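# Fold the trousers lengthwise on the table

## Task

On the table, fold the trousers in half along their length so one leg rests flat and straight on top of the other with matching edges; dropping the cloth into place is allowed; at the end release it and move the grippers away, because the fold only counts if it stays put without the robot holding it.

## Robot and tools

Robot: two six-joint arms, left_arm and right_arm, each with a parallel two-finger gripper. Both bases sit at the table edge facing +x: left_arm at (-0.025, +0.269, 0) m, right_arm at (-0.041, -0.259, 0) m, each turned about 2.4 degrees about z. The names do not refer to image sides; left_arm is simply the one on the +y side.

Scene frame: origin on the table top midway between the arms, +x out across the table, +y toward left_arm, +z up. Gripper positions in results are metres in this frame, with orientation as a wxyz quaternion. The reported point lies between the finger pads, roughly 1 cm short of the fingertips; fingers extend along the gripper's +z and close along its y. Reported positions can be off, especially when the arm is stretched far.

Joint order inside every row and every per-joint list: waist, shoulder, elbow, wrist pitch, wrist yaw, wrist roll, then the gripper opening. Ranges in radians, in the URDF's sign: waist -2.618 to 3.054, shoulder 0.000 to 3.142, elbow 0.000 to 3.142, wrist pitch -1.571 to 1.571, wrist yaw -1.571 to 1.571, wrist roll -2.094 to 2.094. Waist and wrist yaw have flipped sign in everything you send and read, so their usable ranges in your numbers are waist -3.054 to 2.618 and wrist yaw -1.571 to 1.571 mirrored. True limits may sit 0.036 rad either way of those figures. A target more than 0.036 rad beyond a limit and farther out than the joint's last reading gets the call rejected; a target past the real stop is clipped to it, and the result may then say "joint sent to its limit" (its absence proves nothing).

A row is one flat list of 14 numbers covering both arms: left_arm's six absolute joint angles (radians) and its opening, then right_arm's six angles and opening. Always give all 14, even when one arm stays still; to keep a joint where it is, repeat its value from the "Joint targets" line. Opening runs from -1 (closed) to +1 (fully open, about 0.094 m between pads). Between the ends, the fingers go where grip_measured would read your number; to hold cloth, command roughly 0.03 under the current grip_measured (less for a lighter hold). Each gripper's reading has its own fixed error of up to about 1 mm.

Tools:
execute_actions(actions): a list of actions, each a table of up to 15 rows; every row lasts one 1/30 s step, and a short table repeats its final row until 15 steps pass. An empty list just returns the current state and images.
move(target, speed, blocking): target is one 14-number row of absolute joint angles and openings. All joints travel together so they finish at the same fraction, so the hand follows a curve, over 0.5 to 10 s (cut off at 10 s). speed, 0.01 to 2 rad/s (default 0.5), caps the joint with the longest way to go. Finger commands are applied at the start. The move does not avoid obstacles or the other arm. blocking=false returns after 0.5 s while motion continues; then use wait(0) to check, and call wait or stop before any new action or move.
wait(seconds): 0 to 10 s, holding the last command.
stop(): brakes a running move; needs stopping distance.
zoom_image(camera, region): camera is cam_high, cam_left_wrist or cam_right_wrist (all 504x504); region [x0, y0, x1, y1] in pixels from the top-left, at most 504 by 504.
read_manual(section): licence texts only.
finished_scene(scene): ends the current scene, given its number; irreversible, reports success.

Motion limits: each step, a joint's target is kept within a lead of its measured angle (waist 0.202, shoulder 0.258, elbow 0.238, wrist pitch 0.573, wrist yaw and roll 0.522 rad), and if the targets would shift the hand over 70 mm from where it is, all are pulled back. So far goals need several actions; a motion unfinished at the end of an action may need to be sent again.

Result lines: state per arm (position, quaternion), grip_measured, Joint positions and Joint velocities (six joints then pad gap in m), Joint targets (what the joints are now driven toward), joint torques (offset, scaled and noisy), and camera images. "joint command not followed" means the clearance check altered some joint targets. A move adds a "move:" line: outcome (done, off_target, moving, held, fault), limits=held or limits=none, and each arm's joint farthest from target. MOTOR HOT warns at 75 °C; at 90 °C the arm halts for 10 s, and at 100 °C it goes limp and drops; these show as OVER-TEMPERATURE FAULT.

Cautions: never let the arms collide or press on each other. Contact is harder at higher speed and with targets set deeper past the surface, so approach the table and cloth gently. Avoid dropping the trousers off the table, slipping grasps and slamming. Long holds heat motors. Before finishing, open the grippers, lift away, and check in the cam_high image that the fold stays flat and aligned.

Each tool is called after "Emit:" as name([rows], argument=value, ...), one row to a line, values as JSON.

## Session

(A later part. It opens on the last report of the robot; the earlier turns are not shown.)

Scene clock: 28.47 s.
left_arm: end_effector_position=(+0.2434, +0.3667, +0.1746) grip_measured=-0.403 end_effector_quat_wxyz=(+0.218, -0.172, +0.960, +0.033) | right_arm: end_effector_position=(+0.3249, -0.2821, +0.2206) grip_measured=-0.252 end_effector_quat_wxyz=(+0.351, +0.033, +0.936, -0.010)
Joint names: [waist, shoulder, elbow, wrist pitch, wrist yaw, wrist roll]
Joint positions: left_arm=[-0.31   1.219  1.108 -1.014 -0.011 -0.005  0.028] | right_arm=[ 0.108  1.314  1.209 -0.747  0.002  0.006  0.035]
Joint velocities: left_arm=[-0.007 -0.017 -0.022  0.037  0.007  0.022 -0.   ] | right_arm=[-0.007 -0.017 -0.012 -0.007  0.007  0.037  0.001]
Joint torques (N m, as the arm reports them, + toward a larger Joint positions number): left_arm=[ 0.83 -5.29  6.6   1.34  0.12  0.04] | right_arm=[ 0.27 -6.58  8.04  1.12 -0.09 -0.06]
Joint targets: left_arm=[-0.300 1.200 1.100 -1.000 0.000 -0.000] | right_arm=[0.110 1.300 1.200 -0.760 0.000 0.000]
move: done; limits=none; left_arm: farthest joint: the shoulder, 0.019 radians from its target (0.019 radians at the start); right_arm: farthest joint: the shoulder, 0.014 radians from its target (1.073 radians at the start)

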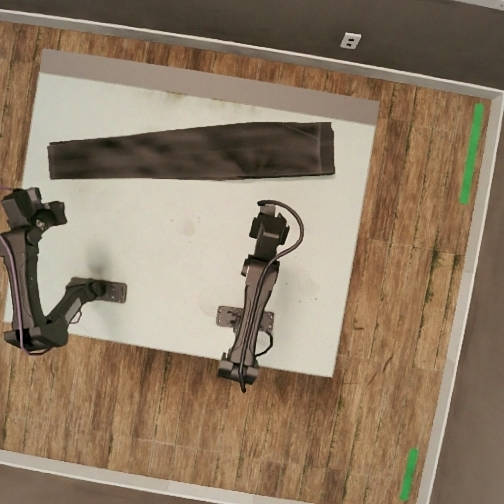

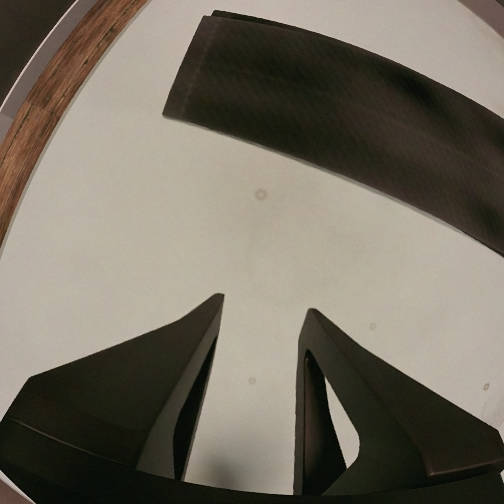

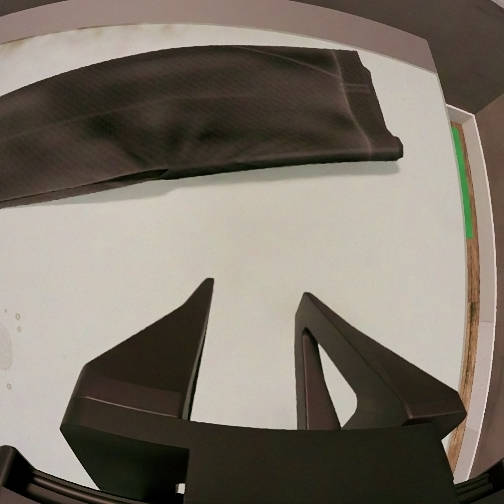

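Emit:
move(target=[-0.3,1.2,1.1,-1.0,0,0,-0.4,0.22,2.55,2.24,-0.54,0,0,-0.25], speed=0.7)

Emit:
move(target=[-0.3,1.2,1.1,-1.0,0,0,-0.4,0.22,2.62,2.21,-0.56,0,0,-0.25], speed=0.06)

Emit:
move(target=[-0.3,1.2,1.1,-1.0,0,0,-0.4,0.22,2.62,2.21,-0.56,0,0,-1])

Emit:
move(target=[-0.3,1.2,1.1,-1.0,0,0,-0.4,0.24,2.50,2.21,-0.68,0,0,-1], speed=0.12)

Scene clock: 35.87 s.
left_arm: end_effector_position=(+0.2434, +0.3667, +0.1746) grip_measured=-0.403 end_effector_quat_wxyz=(+0.218, -0.172, +0.960, +0.033) | right_arm: end_effector_position=(+0.5967, -0.3675, +0.0428) grip_measured=-0.252 end_effector_quat_wxyz=(+0.330, +0.083, +0.940, -0.026)
Joint names: [waist, shoulder, elbow, wrist pitch, wrist yaw, wrist roll]
Joint positions: left_arm=[-0.31   1.219  1.108 -1.014 -0.011 -0.005  0.028] | right_arm=[ 0.212  2.561  2.216 -0.552  0.002  0.006  0.035]
Joint velocities: left_arm=[-0.012 -0.002  0.002 -0.022  0.007 -0.007  0.   ] | right_arm=[ 0.002  0.012  0.002 -0.022  0.051 -0.037 -0.   ]
Joint torques (N m, as the arm reports them, + toward a larger Joint positions number): left_arm=[ 0.81 -5.26  6.61  1.35  0.11  0.04] | right_arm=[  0.63 -17.8   10.78   1.28  -0.06  -0.04]
Joint targets: left_arm=[-0.300 1.200 1.100 -1.000 0.000 -0.000] | right_arm=[0.220 2.550 2.240 -0.540 0.000 0.000]
move: off_target (right_arm); limits=none; left_arm: farthest joint: the shoulder, 0.019 radians from its target (0.019 radians at the start); right_arm: farthest joint: the elbow, 0.024 radians from its target (1.031 radians at the start)

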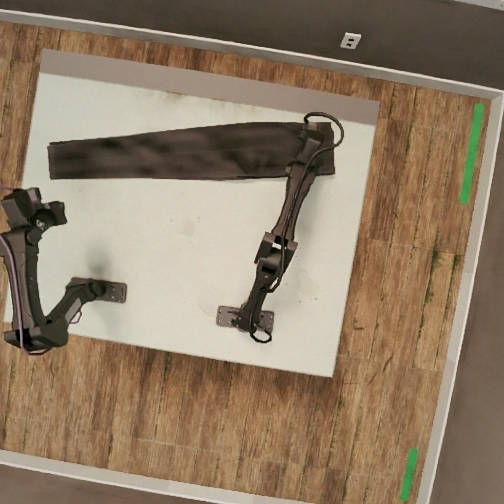

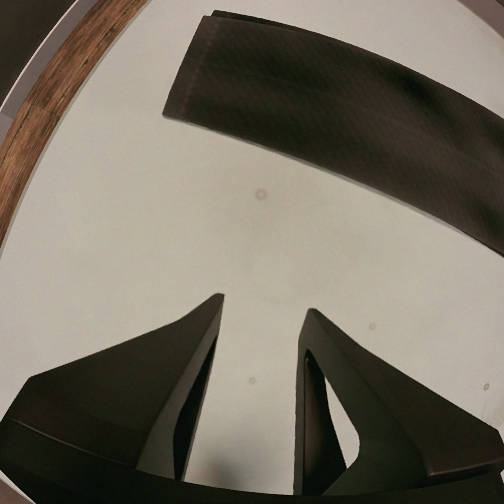

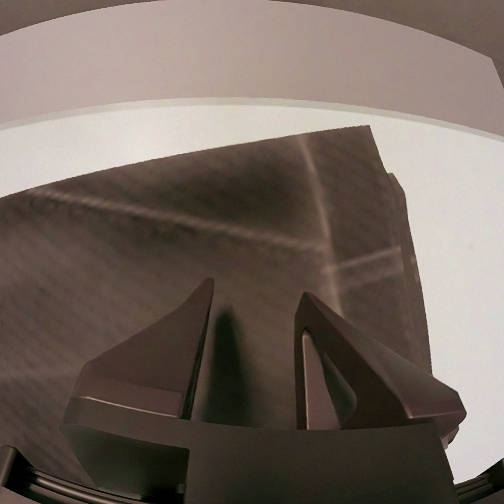

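Scene clock: 37.07 s.
left_arm: end_effector_position=(+0.2434, +0.3667, +0.1746) grip_measured=-0.403 end_effector_quat_wxyz=(+0.218, -0.172, +0.960, +0.033) | right_arm: end_effector_position=(+0.5955, -0.3673, +0.0261) grip_measured=-0.252 end_effector_quat_wxyz=(+0.319, +0.083, +0.944, -0.025)
Joint names: [waist, shoulder, elbow, wrist pitch, wrist yaw, wrist roll]
Joint positions: left_arm=[-0.31   1.219  1.108 -1.014 -0.011 -0.005  0.028] | right_arm=[ 0.212  2.589  2.216 -0.546  0.002  0.006  0.035]
Joint velocities: left_arm=[-0.007 -0.017 -0.007 -0.022  0.022 -0.022 -0.001] | right_arm=[-0.002 -0.012  0.007 -0.081  0.081  0.051  0.   ]
Joint torques (N m, as the arm reports them, + toward a larger Joint positions number): left_arm=[ 0.84 -5.27  6.6   1.34  0.12  0.04] | right_arm=[  0.69 -14.32   8.07   1.02  -0.04  -0.06]
Joint targets: left_arm=[-0.300 1.200 1.100 -1.000 -0.000 0.000] | right_arm=[0.220 2.620 2.210 -0.560 -0.000 0.000]
move: off_target (right_arm); limits=none; left_arm: farthest joint: the shoulder, 0.019 radians from its target (0.019 radians at the start); right_arm: farthest joint: the shoulder, 0.031 radians from its target (0.059 radians at the start)

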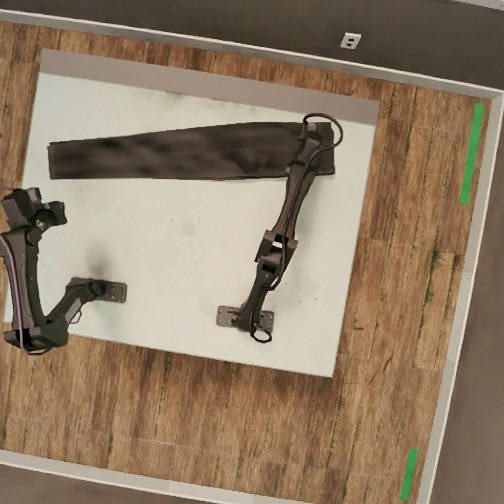

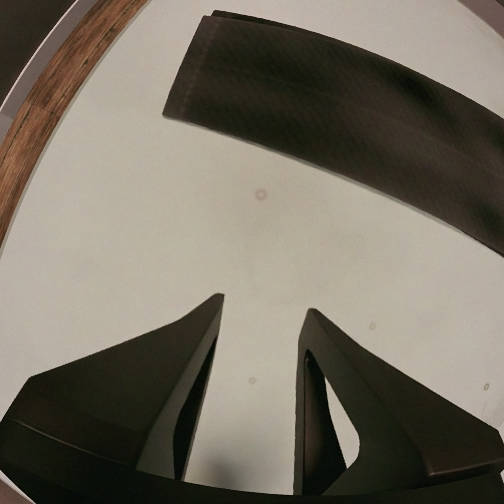

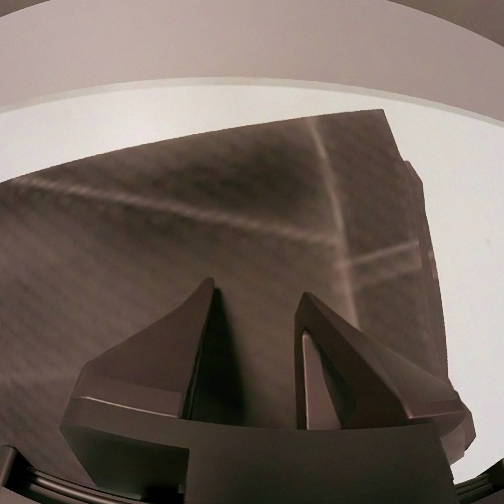

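Scene clock: 37.77 s.
left_arm: end_effector_position=(+0.2434, +0.3667, +0.1746) grip_measured=-0.403 end_effector_quat_wxyz=(+0.218, -0.172, +0.960, +0.033) | right_arm: end_effector_position=(+0.5968, -0.3677, +0.0261) grip_measured=-0.989 end_effector_quat_wxyz=(+0.322, +0.083, +0.943, -0.026)
Joint names: [waist, shoulder, elbow, wrist pitch, wrist yaw, wrist roll]
Joint positions: left_arm=[-0.31   1.219  1.108 -1.014 -0.011 -0.005  0.028] | right_arm=[ 0.212  2.591  2.216 -0.538  0.001  0.006  0.   ]
Joint velocities: left_arm=[ 0.002 -0.007  0.002  0.007 -0.037 -0.022  0.   ] | right_arm=[-0.007 -0.012  0.002 -0.066  0.066  0.051  0.001]
Joint torques (N m, as the arm reports them, + toward a larger Joint positions number): left_arm=[ 0.84 -5.29  6.62  1.35  0.11  0.04] | right_arm=[  0.64 -14.36   8.2    0.91  -0.06  -0.05]
Joint targets: left_arm=[-0.300 1.200 1.100 -1.000 -0.000 -0.000] | right_arm=[0.220 2.620 2.210 -0.560 -0.000 -0.000]
move: off_target (right_arm); limits=none; left_arm: farthest joint: the shoulder, 0.019 radians from its target (0.019 radians at the start); right_arm: farthest joint: the shoulder, 0.029 radians from its target (0.031 radians at the start)

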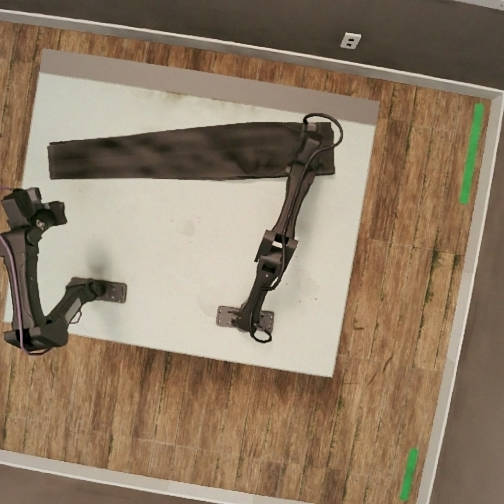

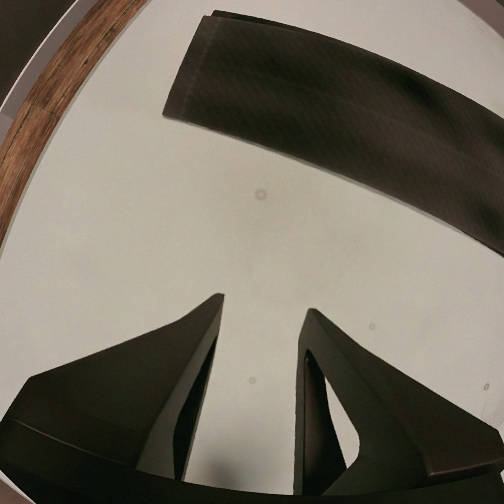

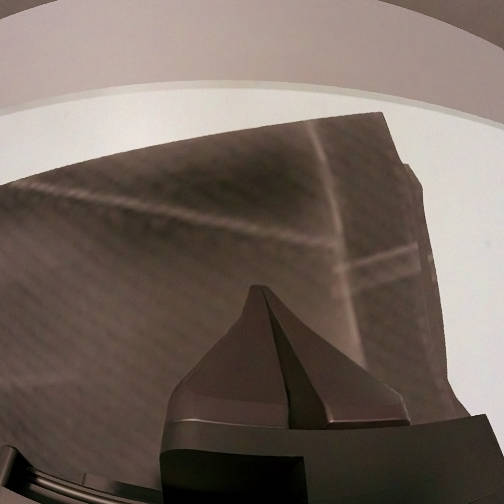

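Scene clock: 39.53 s.
left_arm: end_effector_position=(+0.2434, +0.3667, +0.1746) grip_measured=-0.403 end_effector_quat_wxyz=(+0.218, -0.172, +0.960, +0.033) | right_arm: end_effector_position=(+0.5751, -0.3754, +0.0499) grip_measured=-0.990 end_effector_quat_wxyz=(+0.294, +0.092, +0.951, -0.026)
Joint names: [waist, shoulder, elbow, wrist pitch, wrist yaw, wrist roll]
Joint positions: left_arm=[-0.31   1.219  1.108 -1.014 -0.011 -0.005  0.028] | right_arm=[ 0.23   2.522  2.216 -0.665  0.001  0.006  0.   ]
Joint velocities: left_arm=[ 0.002  0.012  0.007 -0.022  0.051 -0.051 -0.   ] | right_arm=[ 0.002 -0.002 -0.017 -0.051 -0.051 -0.007 -0.001]
Joint torques (N m, as the arm reports them, + toward a larger Joint positions number): left_arm=[ 0.84 -5.25  6.61  1.35  0.11  0.04] | right_arm=[  0.74 -18.78   8.19   0.91  -0.05  -0.04]
Joint targets: left_arm=[-0.300 1.200 1.100 -1.000 0.000 0.000] | right_arm=[0.240 2.500 2.210 -0.680 -0.000 -0.000]
move: off_target (right_arm); limits=none; left_arm: farthest joint: the shoulder, 0.019 radians from its target (0.019 radians at the start); right_arm: farthest joint: the shoulder, 0.022 radians from its target (0.091 radians at the start)

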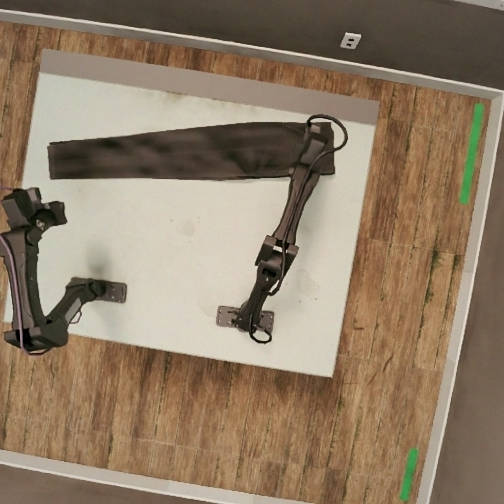

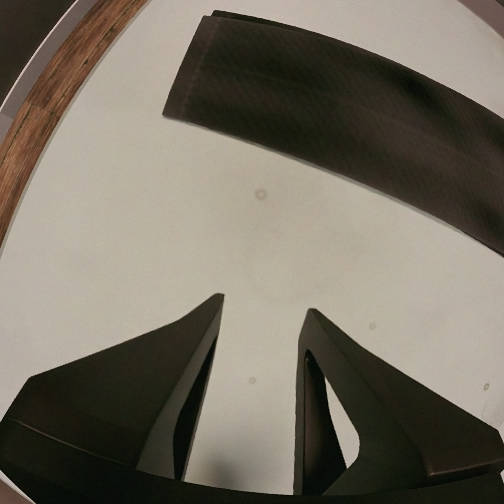

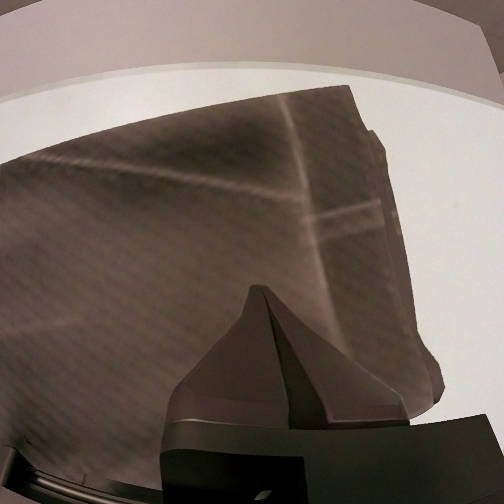

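Emit:
move(target=[-0.3,1.2,1.1,-1.0,0,0,-0.4,0.02,2.76,2.53,-0.47,0,0,0], speed=0.3)

Emit:
move(target=[-0.3,1.2,1.1,-1.0,0,0,-0.4,0.02,2.81,2.51,-0.47,0,0,0], speed=0.06)

Scene clock: 41.47 s.
left_arm: end_effector_position=(+0.2434, +0.3667, +0.1746) grip_measured=-0.403 end_effector_quat_wxyz=(+0.218, -0.172, +0.960, +0.033) | right_arm: end_effector_position=(+0.6597, -0.2416, +0.0467) grip_measured=-0.002 end_effector_quat_wxyz=(+0.404, -0.008, +0.915, +0.006)
Joint names: [waist, shoulder, elbow, wrist pitch, wrist yaw, wrist roll]
Joint positions: left_arm=[-0.31   1.219  1.108 -1.014 -0.011 -0.005  0.028] | right_arm=[ 0.018  2.756  2.501 -0.483  0.001  0.006  0.047]
Joint velocities: left_arm=[-0.007 -0.007  0.002 -0.037 -0.037 -0.051  0.001] | right_arm=[-0.017 -0.012 -0.002  0.007  0.007 -0.11  -0.   ]
Joint torques (N m, as the arm reports them, + toward a larger Joint positions number): left_arm=[ 0.83 -5.29  6.61  1.35  0.11  0.04] | right_arm=[  0.17 -17.73  11.26   1.47  -0.04  -0.03]
Joint targets: left_arm=[-0.300 1.200 1.100 -1.000 -0.000 0.000] | right_arm=[0.020 2.760 2.530 -0.470 0.000 -0.000]
move: off_target (right_arm); limits=none; left_arm: farthest joint: the shoulder, 0.019 radians from its target (0.019 radians at the start); right_arm: farthest joint: the elbow, 0.029 radians from its target (0.314 radians at the start)

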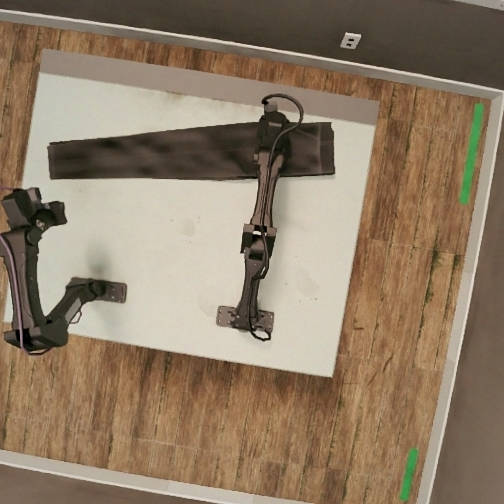

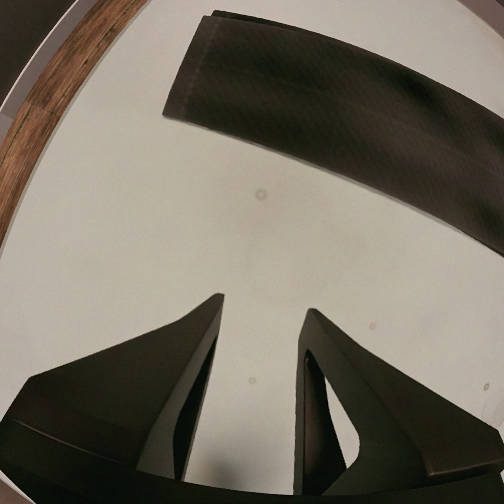

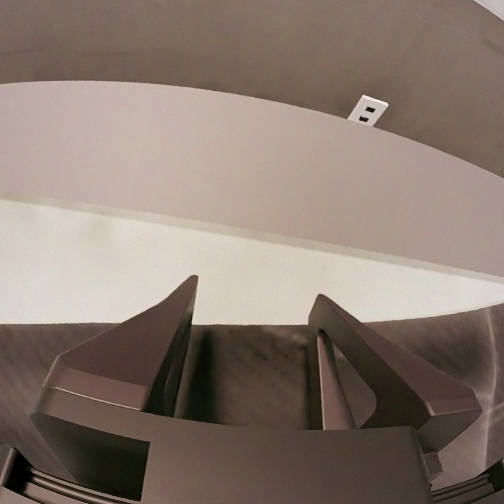

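Scene clock: 42.73 s.
left_arm: end_effector_position=(+0.2434, +0.3667, +0.1746) grip_measured=-0.403 end_effector_quat_wxyz=(+0.218, -0.172, +0.960, +0.033) | right_arm: end_effector_position=(+0.6595, -0.2416, +0.0239) grip_measured=-0.002 end_effector_quat_wxyz=(+0.395, -0.009, +0.919, +0.006)
Joint names: [waist, shoulder, elbow, wrist pitch, wrist yaw, wrist roll]
Joint positions: left_arm=[-0.31   1.219  1.108 -1.014 -0.011 -0.005  0.028] | right_arm=[ 0.018  2.795  2.501 -0.465  0.001  0.005  0.047]
Joint velocities: left_arm=[ 0.002  0.012  0.002 -0.11  -0.007  0.022 -0.002] | right_arm=[-0.012 -0.007 -0.012 -0.037  0.051  0.007 -0.001]
Joint torques (N m, as the arm reports them, + toward a larger Joint positions number): left_arm=[ 0.82 -5.28  6.59  1.34  0.12  0.04] | right_arm=[  0.1  -17.     9.54   1.31  -0.04  -0.04]
Joint targets: left_arm=[-0.300 1.200 1.100 -1.000 0.000 -0.000] | right_arm=[0.020 2.810 2.510 -0.470 0.000 -0.000]
move: done; limits=none; left_arm: farthest joint: the shoulder, 0.019 radians from its target (0.019 radians at the start); right_arm: farthest joint: the shoulder, 0.015 radians from its target (0.054 radians at the start)

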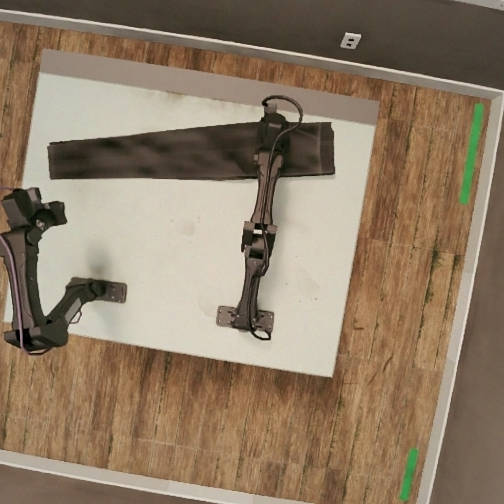

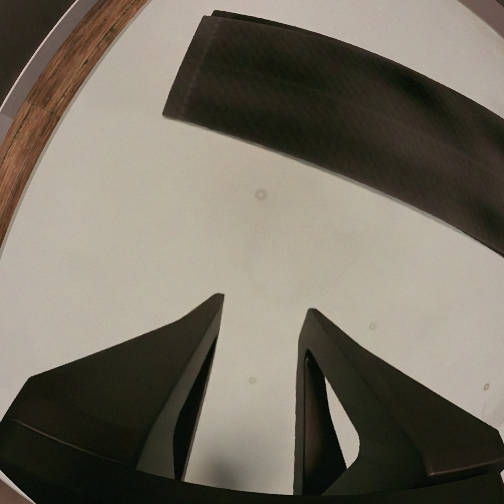

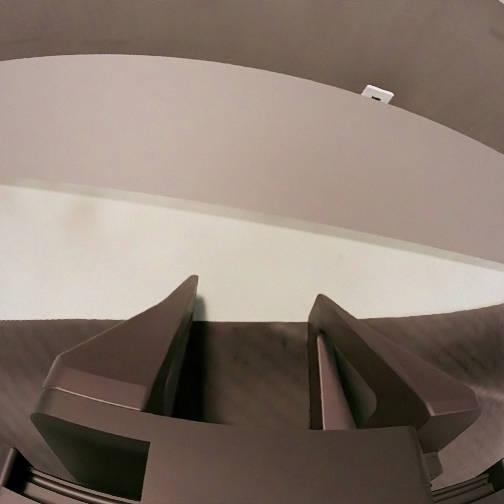

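Emit:
move(target=[-0.3,1.2,1.1,-1.0,0,0,-0.4,0.02,2.755,2.49,-0.73,0,0,0], speed=0.13)

Emit:
zoom_image(camera="cam_high", region=[190,100,370,200])

Scene clock: 45.27 s.
left_arm: end_effector_position=(+0.2434, +0.3667, +0.1746) grip_measured=-0.403 end_effector_quat_wxyz=(+0.218, -0.172, +0.960, +0.033) | right_arm: end_effector_position=(+0.6314, -0.2426, +0.0215) grip_measured=-0.002 end_effector_quat_wxyz=(+0.332, -0.011, +0.943, +0.004)
Joint names: [waist, shoulder, elbow, wrist pitch, wrist yaw, wrist roll]
Joint positions: left_arm=[-0.31   1.219  1.108 -1.014 -0.011 -0.005  0.028] | right_arm=[ 0.018  2.754  2.501 -0.64  -0.001  0.001  0.047]
Joint velocities: left_arm=[-0.002 -0.002  0.012 -0.066  0.081  0.037  0.   ] | right_arm=[ 0.002  0.002 -0.027  0.037 -0.066 -0.037  0.   ]
Joint torques (N m, as the arm reports them, + toward a larger Joint positions number): left_arm=[ 0.81 -5.28  6.6   1.35  0.12  0.04] | right_arm=[  0.13 -17.94   7.84   0.34  -0.03   0.01]
Joint targets: left_arm=[-0.300 1.200 1.100 -1.000 0.000 -0.000] | right_arm=[0.020 2.755 2.490 -0.730 -0.000 0.000]
move: off_target (right_arm); limits=none; left_arm: farthest joint: the shoulder, 0.019 radians from its target (0.019 radians at the start); right_arm: farthest joint: the wrist pitch, 0.090 radians from its target (0.265 radians at the start)

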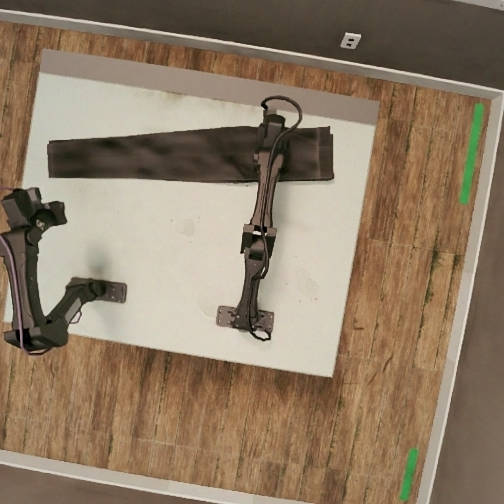

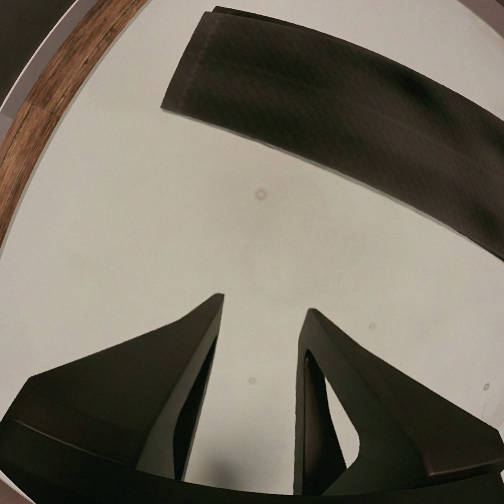

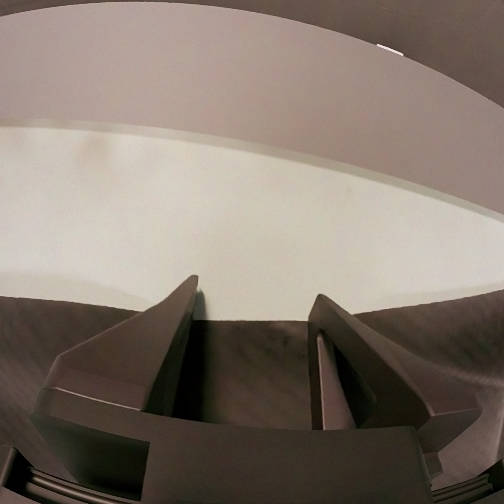

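Region (190, 100, 370, 200) of cam_high's 504x504 image, scaled by 2.800, with more detail than that image has.

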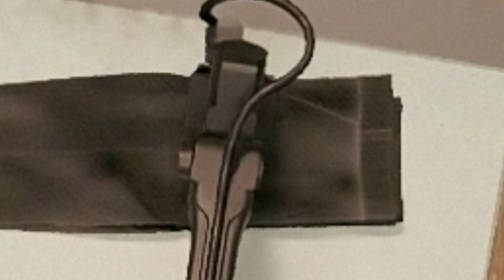

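Emit:
move(target=[-0.3,1.2,1.1,-1.0,0,0,-0.4,0.02,2.73,2.51,-0.5,0,0,0], speed=0.3)

Emit:
move(target=[-0.3,1.2,1.1,-1.0,0,0,-0.4,0.29,2.80,2.51,-0.35,0,0.06,-0.2], speed=0.3)

Scene clock: 46.53 s.
left_arm: end_effector_position=(+0.2434, +0.3667, +0.1746) grip_measured=-0.403 end_effector_quat_wxyz=(+0.218, -0.172, +0.960, +0.033) | right_arm: end_effector_position=(+0.6547, -0.2421, +0.0428) grip_measured=-0.002 end_effector_quat_wxyz=(+0.392, -0.010, +0.920, +0.004)
Joint names: [waist, shoulder, elbow, wrist pitch, wrist yaw, wrist roll]
Joint positions: left_arm=[-0.31   1.219  1.108 -1.014 -0.011 -0.005  0.028] | right_arm=[ 0.018  2.754  2.501 -0.513 -0.001  0.     0.047]
Joint velocities: left_arm=[-0.002 -0.012  0.012 -0.066 -0.022  0.007 -0.001] | right_arm=[ 0.002 -0.002  0.002 -0.037 -0.037 -0.007 -0.   ]
Joint torques (N m, as the arm reports them, + toward a larger Joint positions number): left_arm=[ 0.83 -5.26  6.57  1.35  0.11  0.05] | right_arm=[  0.18 -20.52   9.55   1.46  -0.04  -0.01]
Joint targets: left_arm=[-0.300 1.200 1.100 -1.000 -0.000 -0.000] | right_arm=[0.020 2.730 2.510 -0.500 0.000 -0.000]
move: off_target (right_arm); limits=none; left_arm: farthest joint: the shoulder, 0.019 radians from its target (0.019 radians at the start); right_arm: farthest joint: the shoulder, 0.024 radians from its target (0.024 radians at the start)

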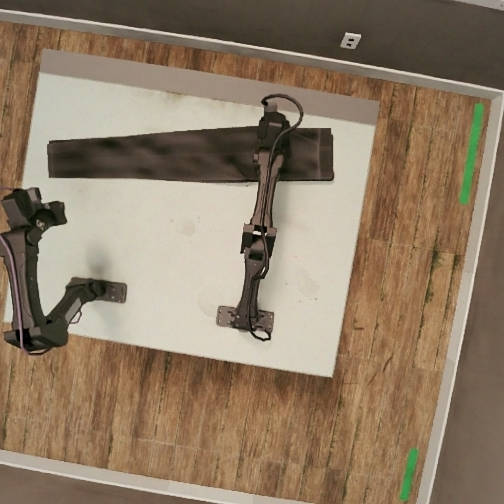

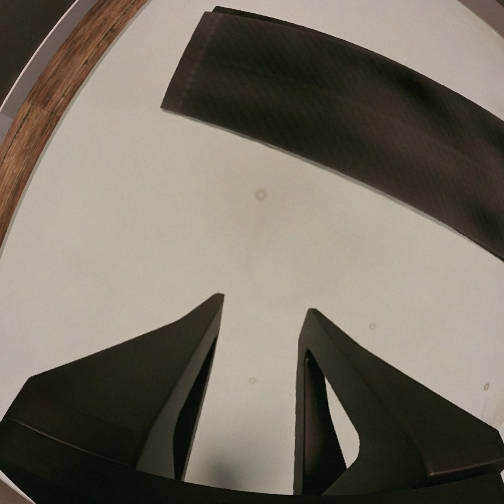

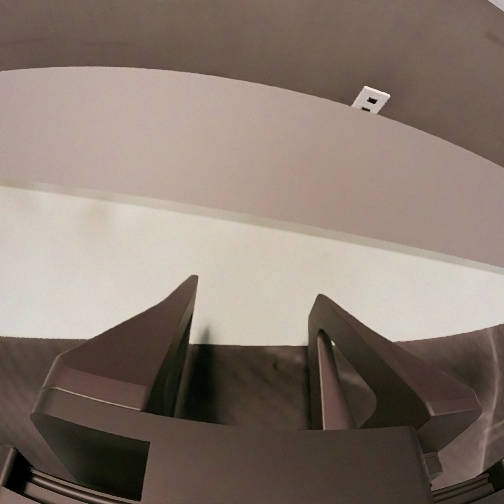

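Scene clock: 48.03 s.
left_arm: end_effector_position=(+0.2434, +0.3667, +0.1746) grip_measured=-0.403 end_effector_quat_wxyz=(+0.218, -0.172, +0.960, +0.033) | right_arm: end_effector_position=(+0.6534, -0.4388, +0.0436) grip_measured=-0.198 end_effector_quat_wxyz=(+0.439, +0.136, +0.887, -0.046)
Joint names: [waist, shoulder, elbow, wrist pitch, wrist yaw, wrist roll]
Joint positions: left_arm=[-0.31   1.219  1.108 -1.014 -0.011 -0.005  0.028] | right_arm=[ 0.296  2.794  2.501 -0.363 -0.001  0.05   0.038]
Joint velocities: left_arm=[ 0.017 -0.007 -0.002 -0.037 -0.022 -0.007  0.001] | right_arm=[ 0.017 -0.007 -0.007 -0.066  0.066 -0.051  0.002]
Joint torques (N m, as the arm reports them, + toward a larger Joint positions number): left_arm=[ 0.82 -5.28  6.6   1.35  0.11  0.05] | right_arm=[ -0.68 -17.86   9.65   1.58  -0.07   0.08]
Joint targets: left_arm=[-0.300 1.200 1.100 -1.000 0.000 0.000] | right_arm=[0.290 2.800 2.510 -0.350 -0.000 0.060]
move: done; limits=none; left_arm: farthest joint: the shoulder, 0.019 radians from its target (0.019 radians at the start); right_arm: farthest joint: the wrist pitch, 0.013 radians from its target (0.163 radians at the start)

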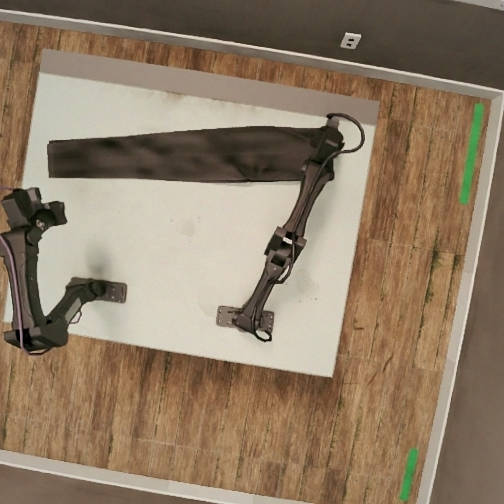

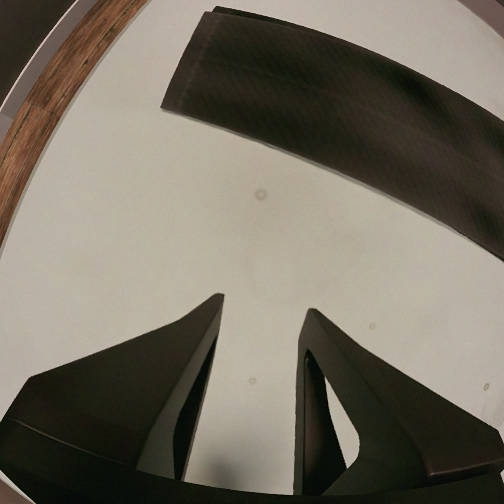

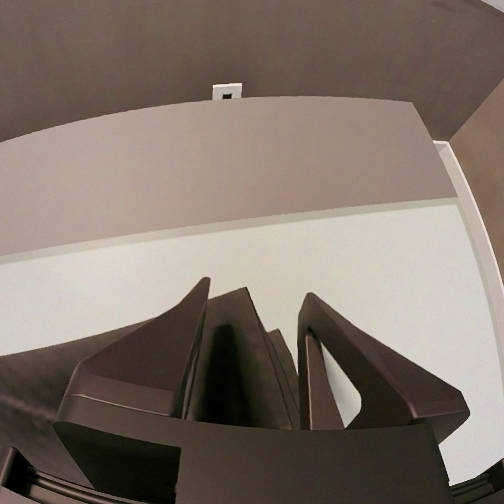

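Emit:
move(target=[-0.3,1.2,1.1,-1.0,0,0,-0.4,0.29,1.4,1.4,-0.9,0,0.06,-0.2], speed=0.9)

Emit:
finished_scene(scene=2)

Scene clock: 50.37 s.
left_arm: end_effector_position=(+0.2434, +0.3667, +0.1746) grip_measured=-0.403 end_effector_quat_wxyz=(+0.218, -0.172, +0.960, +0.033) | right_arm: end_effector_position=(+0.3272, -0.3540, +0.2456) grip_measured=-0.198 end_effector_quat_wxyz=(+0.333, +0.143, +0.931, -0.035)
Joint names: [waist, shoulder, elbow, wrist pitch, wrist yaw, wrist roll]
Joint positions: left_arm=[-0.31   1.219  1.108 -1.014 -0.011 -0.005  0.028] | right_arm=[ 0.296  1.412  1.408 -0.885 -0.001  0.05   0.038]
Joint velocities: left_arm=[ 0.002 -0.007 -0.022 -0.022 -0.022  0.037  0.001] | right_arm=[-0.002 -0.002 -0.007 -0.081 -0.022  0.022 -0.001]
Joint torques (N m, as the arm reports them, + toward a larger Joint positions number): left_arm=[ 0.84 -5.28  6.57  1.34  0.12  0.04] | right_arm=[-0.58 -7.21  7.71  1.04 -0.06  0.13]
Joint targets: left_arm=[-0.300 1.200 1.100 -1.000 -0.000 -0.000] | right_arm=[0.290 1.400 1.400 -0.900 0.000 0.060]
move: done; limits=none; left_arm: farthest joint: the shoulder, 0.019 radians from its target (0.019 radians at the start); right_arm: farthest joint: the wrist pitch, 0.015 radians from its target (0.537 radians at the start)

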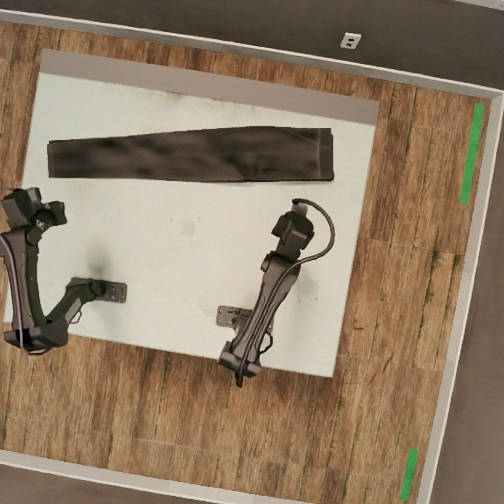

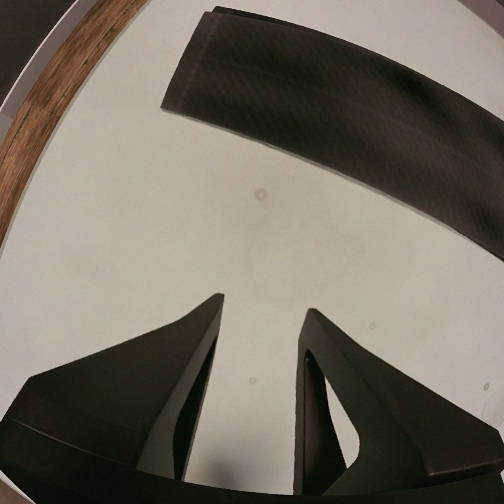

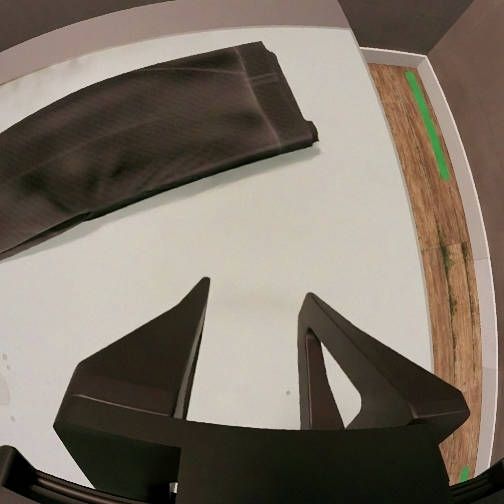

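The scene is finished: the task was done.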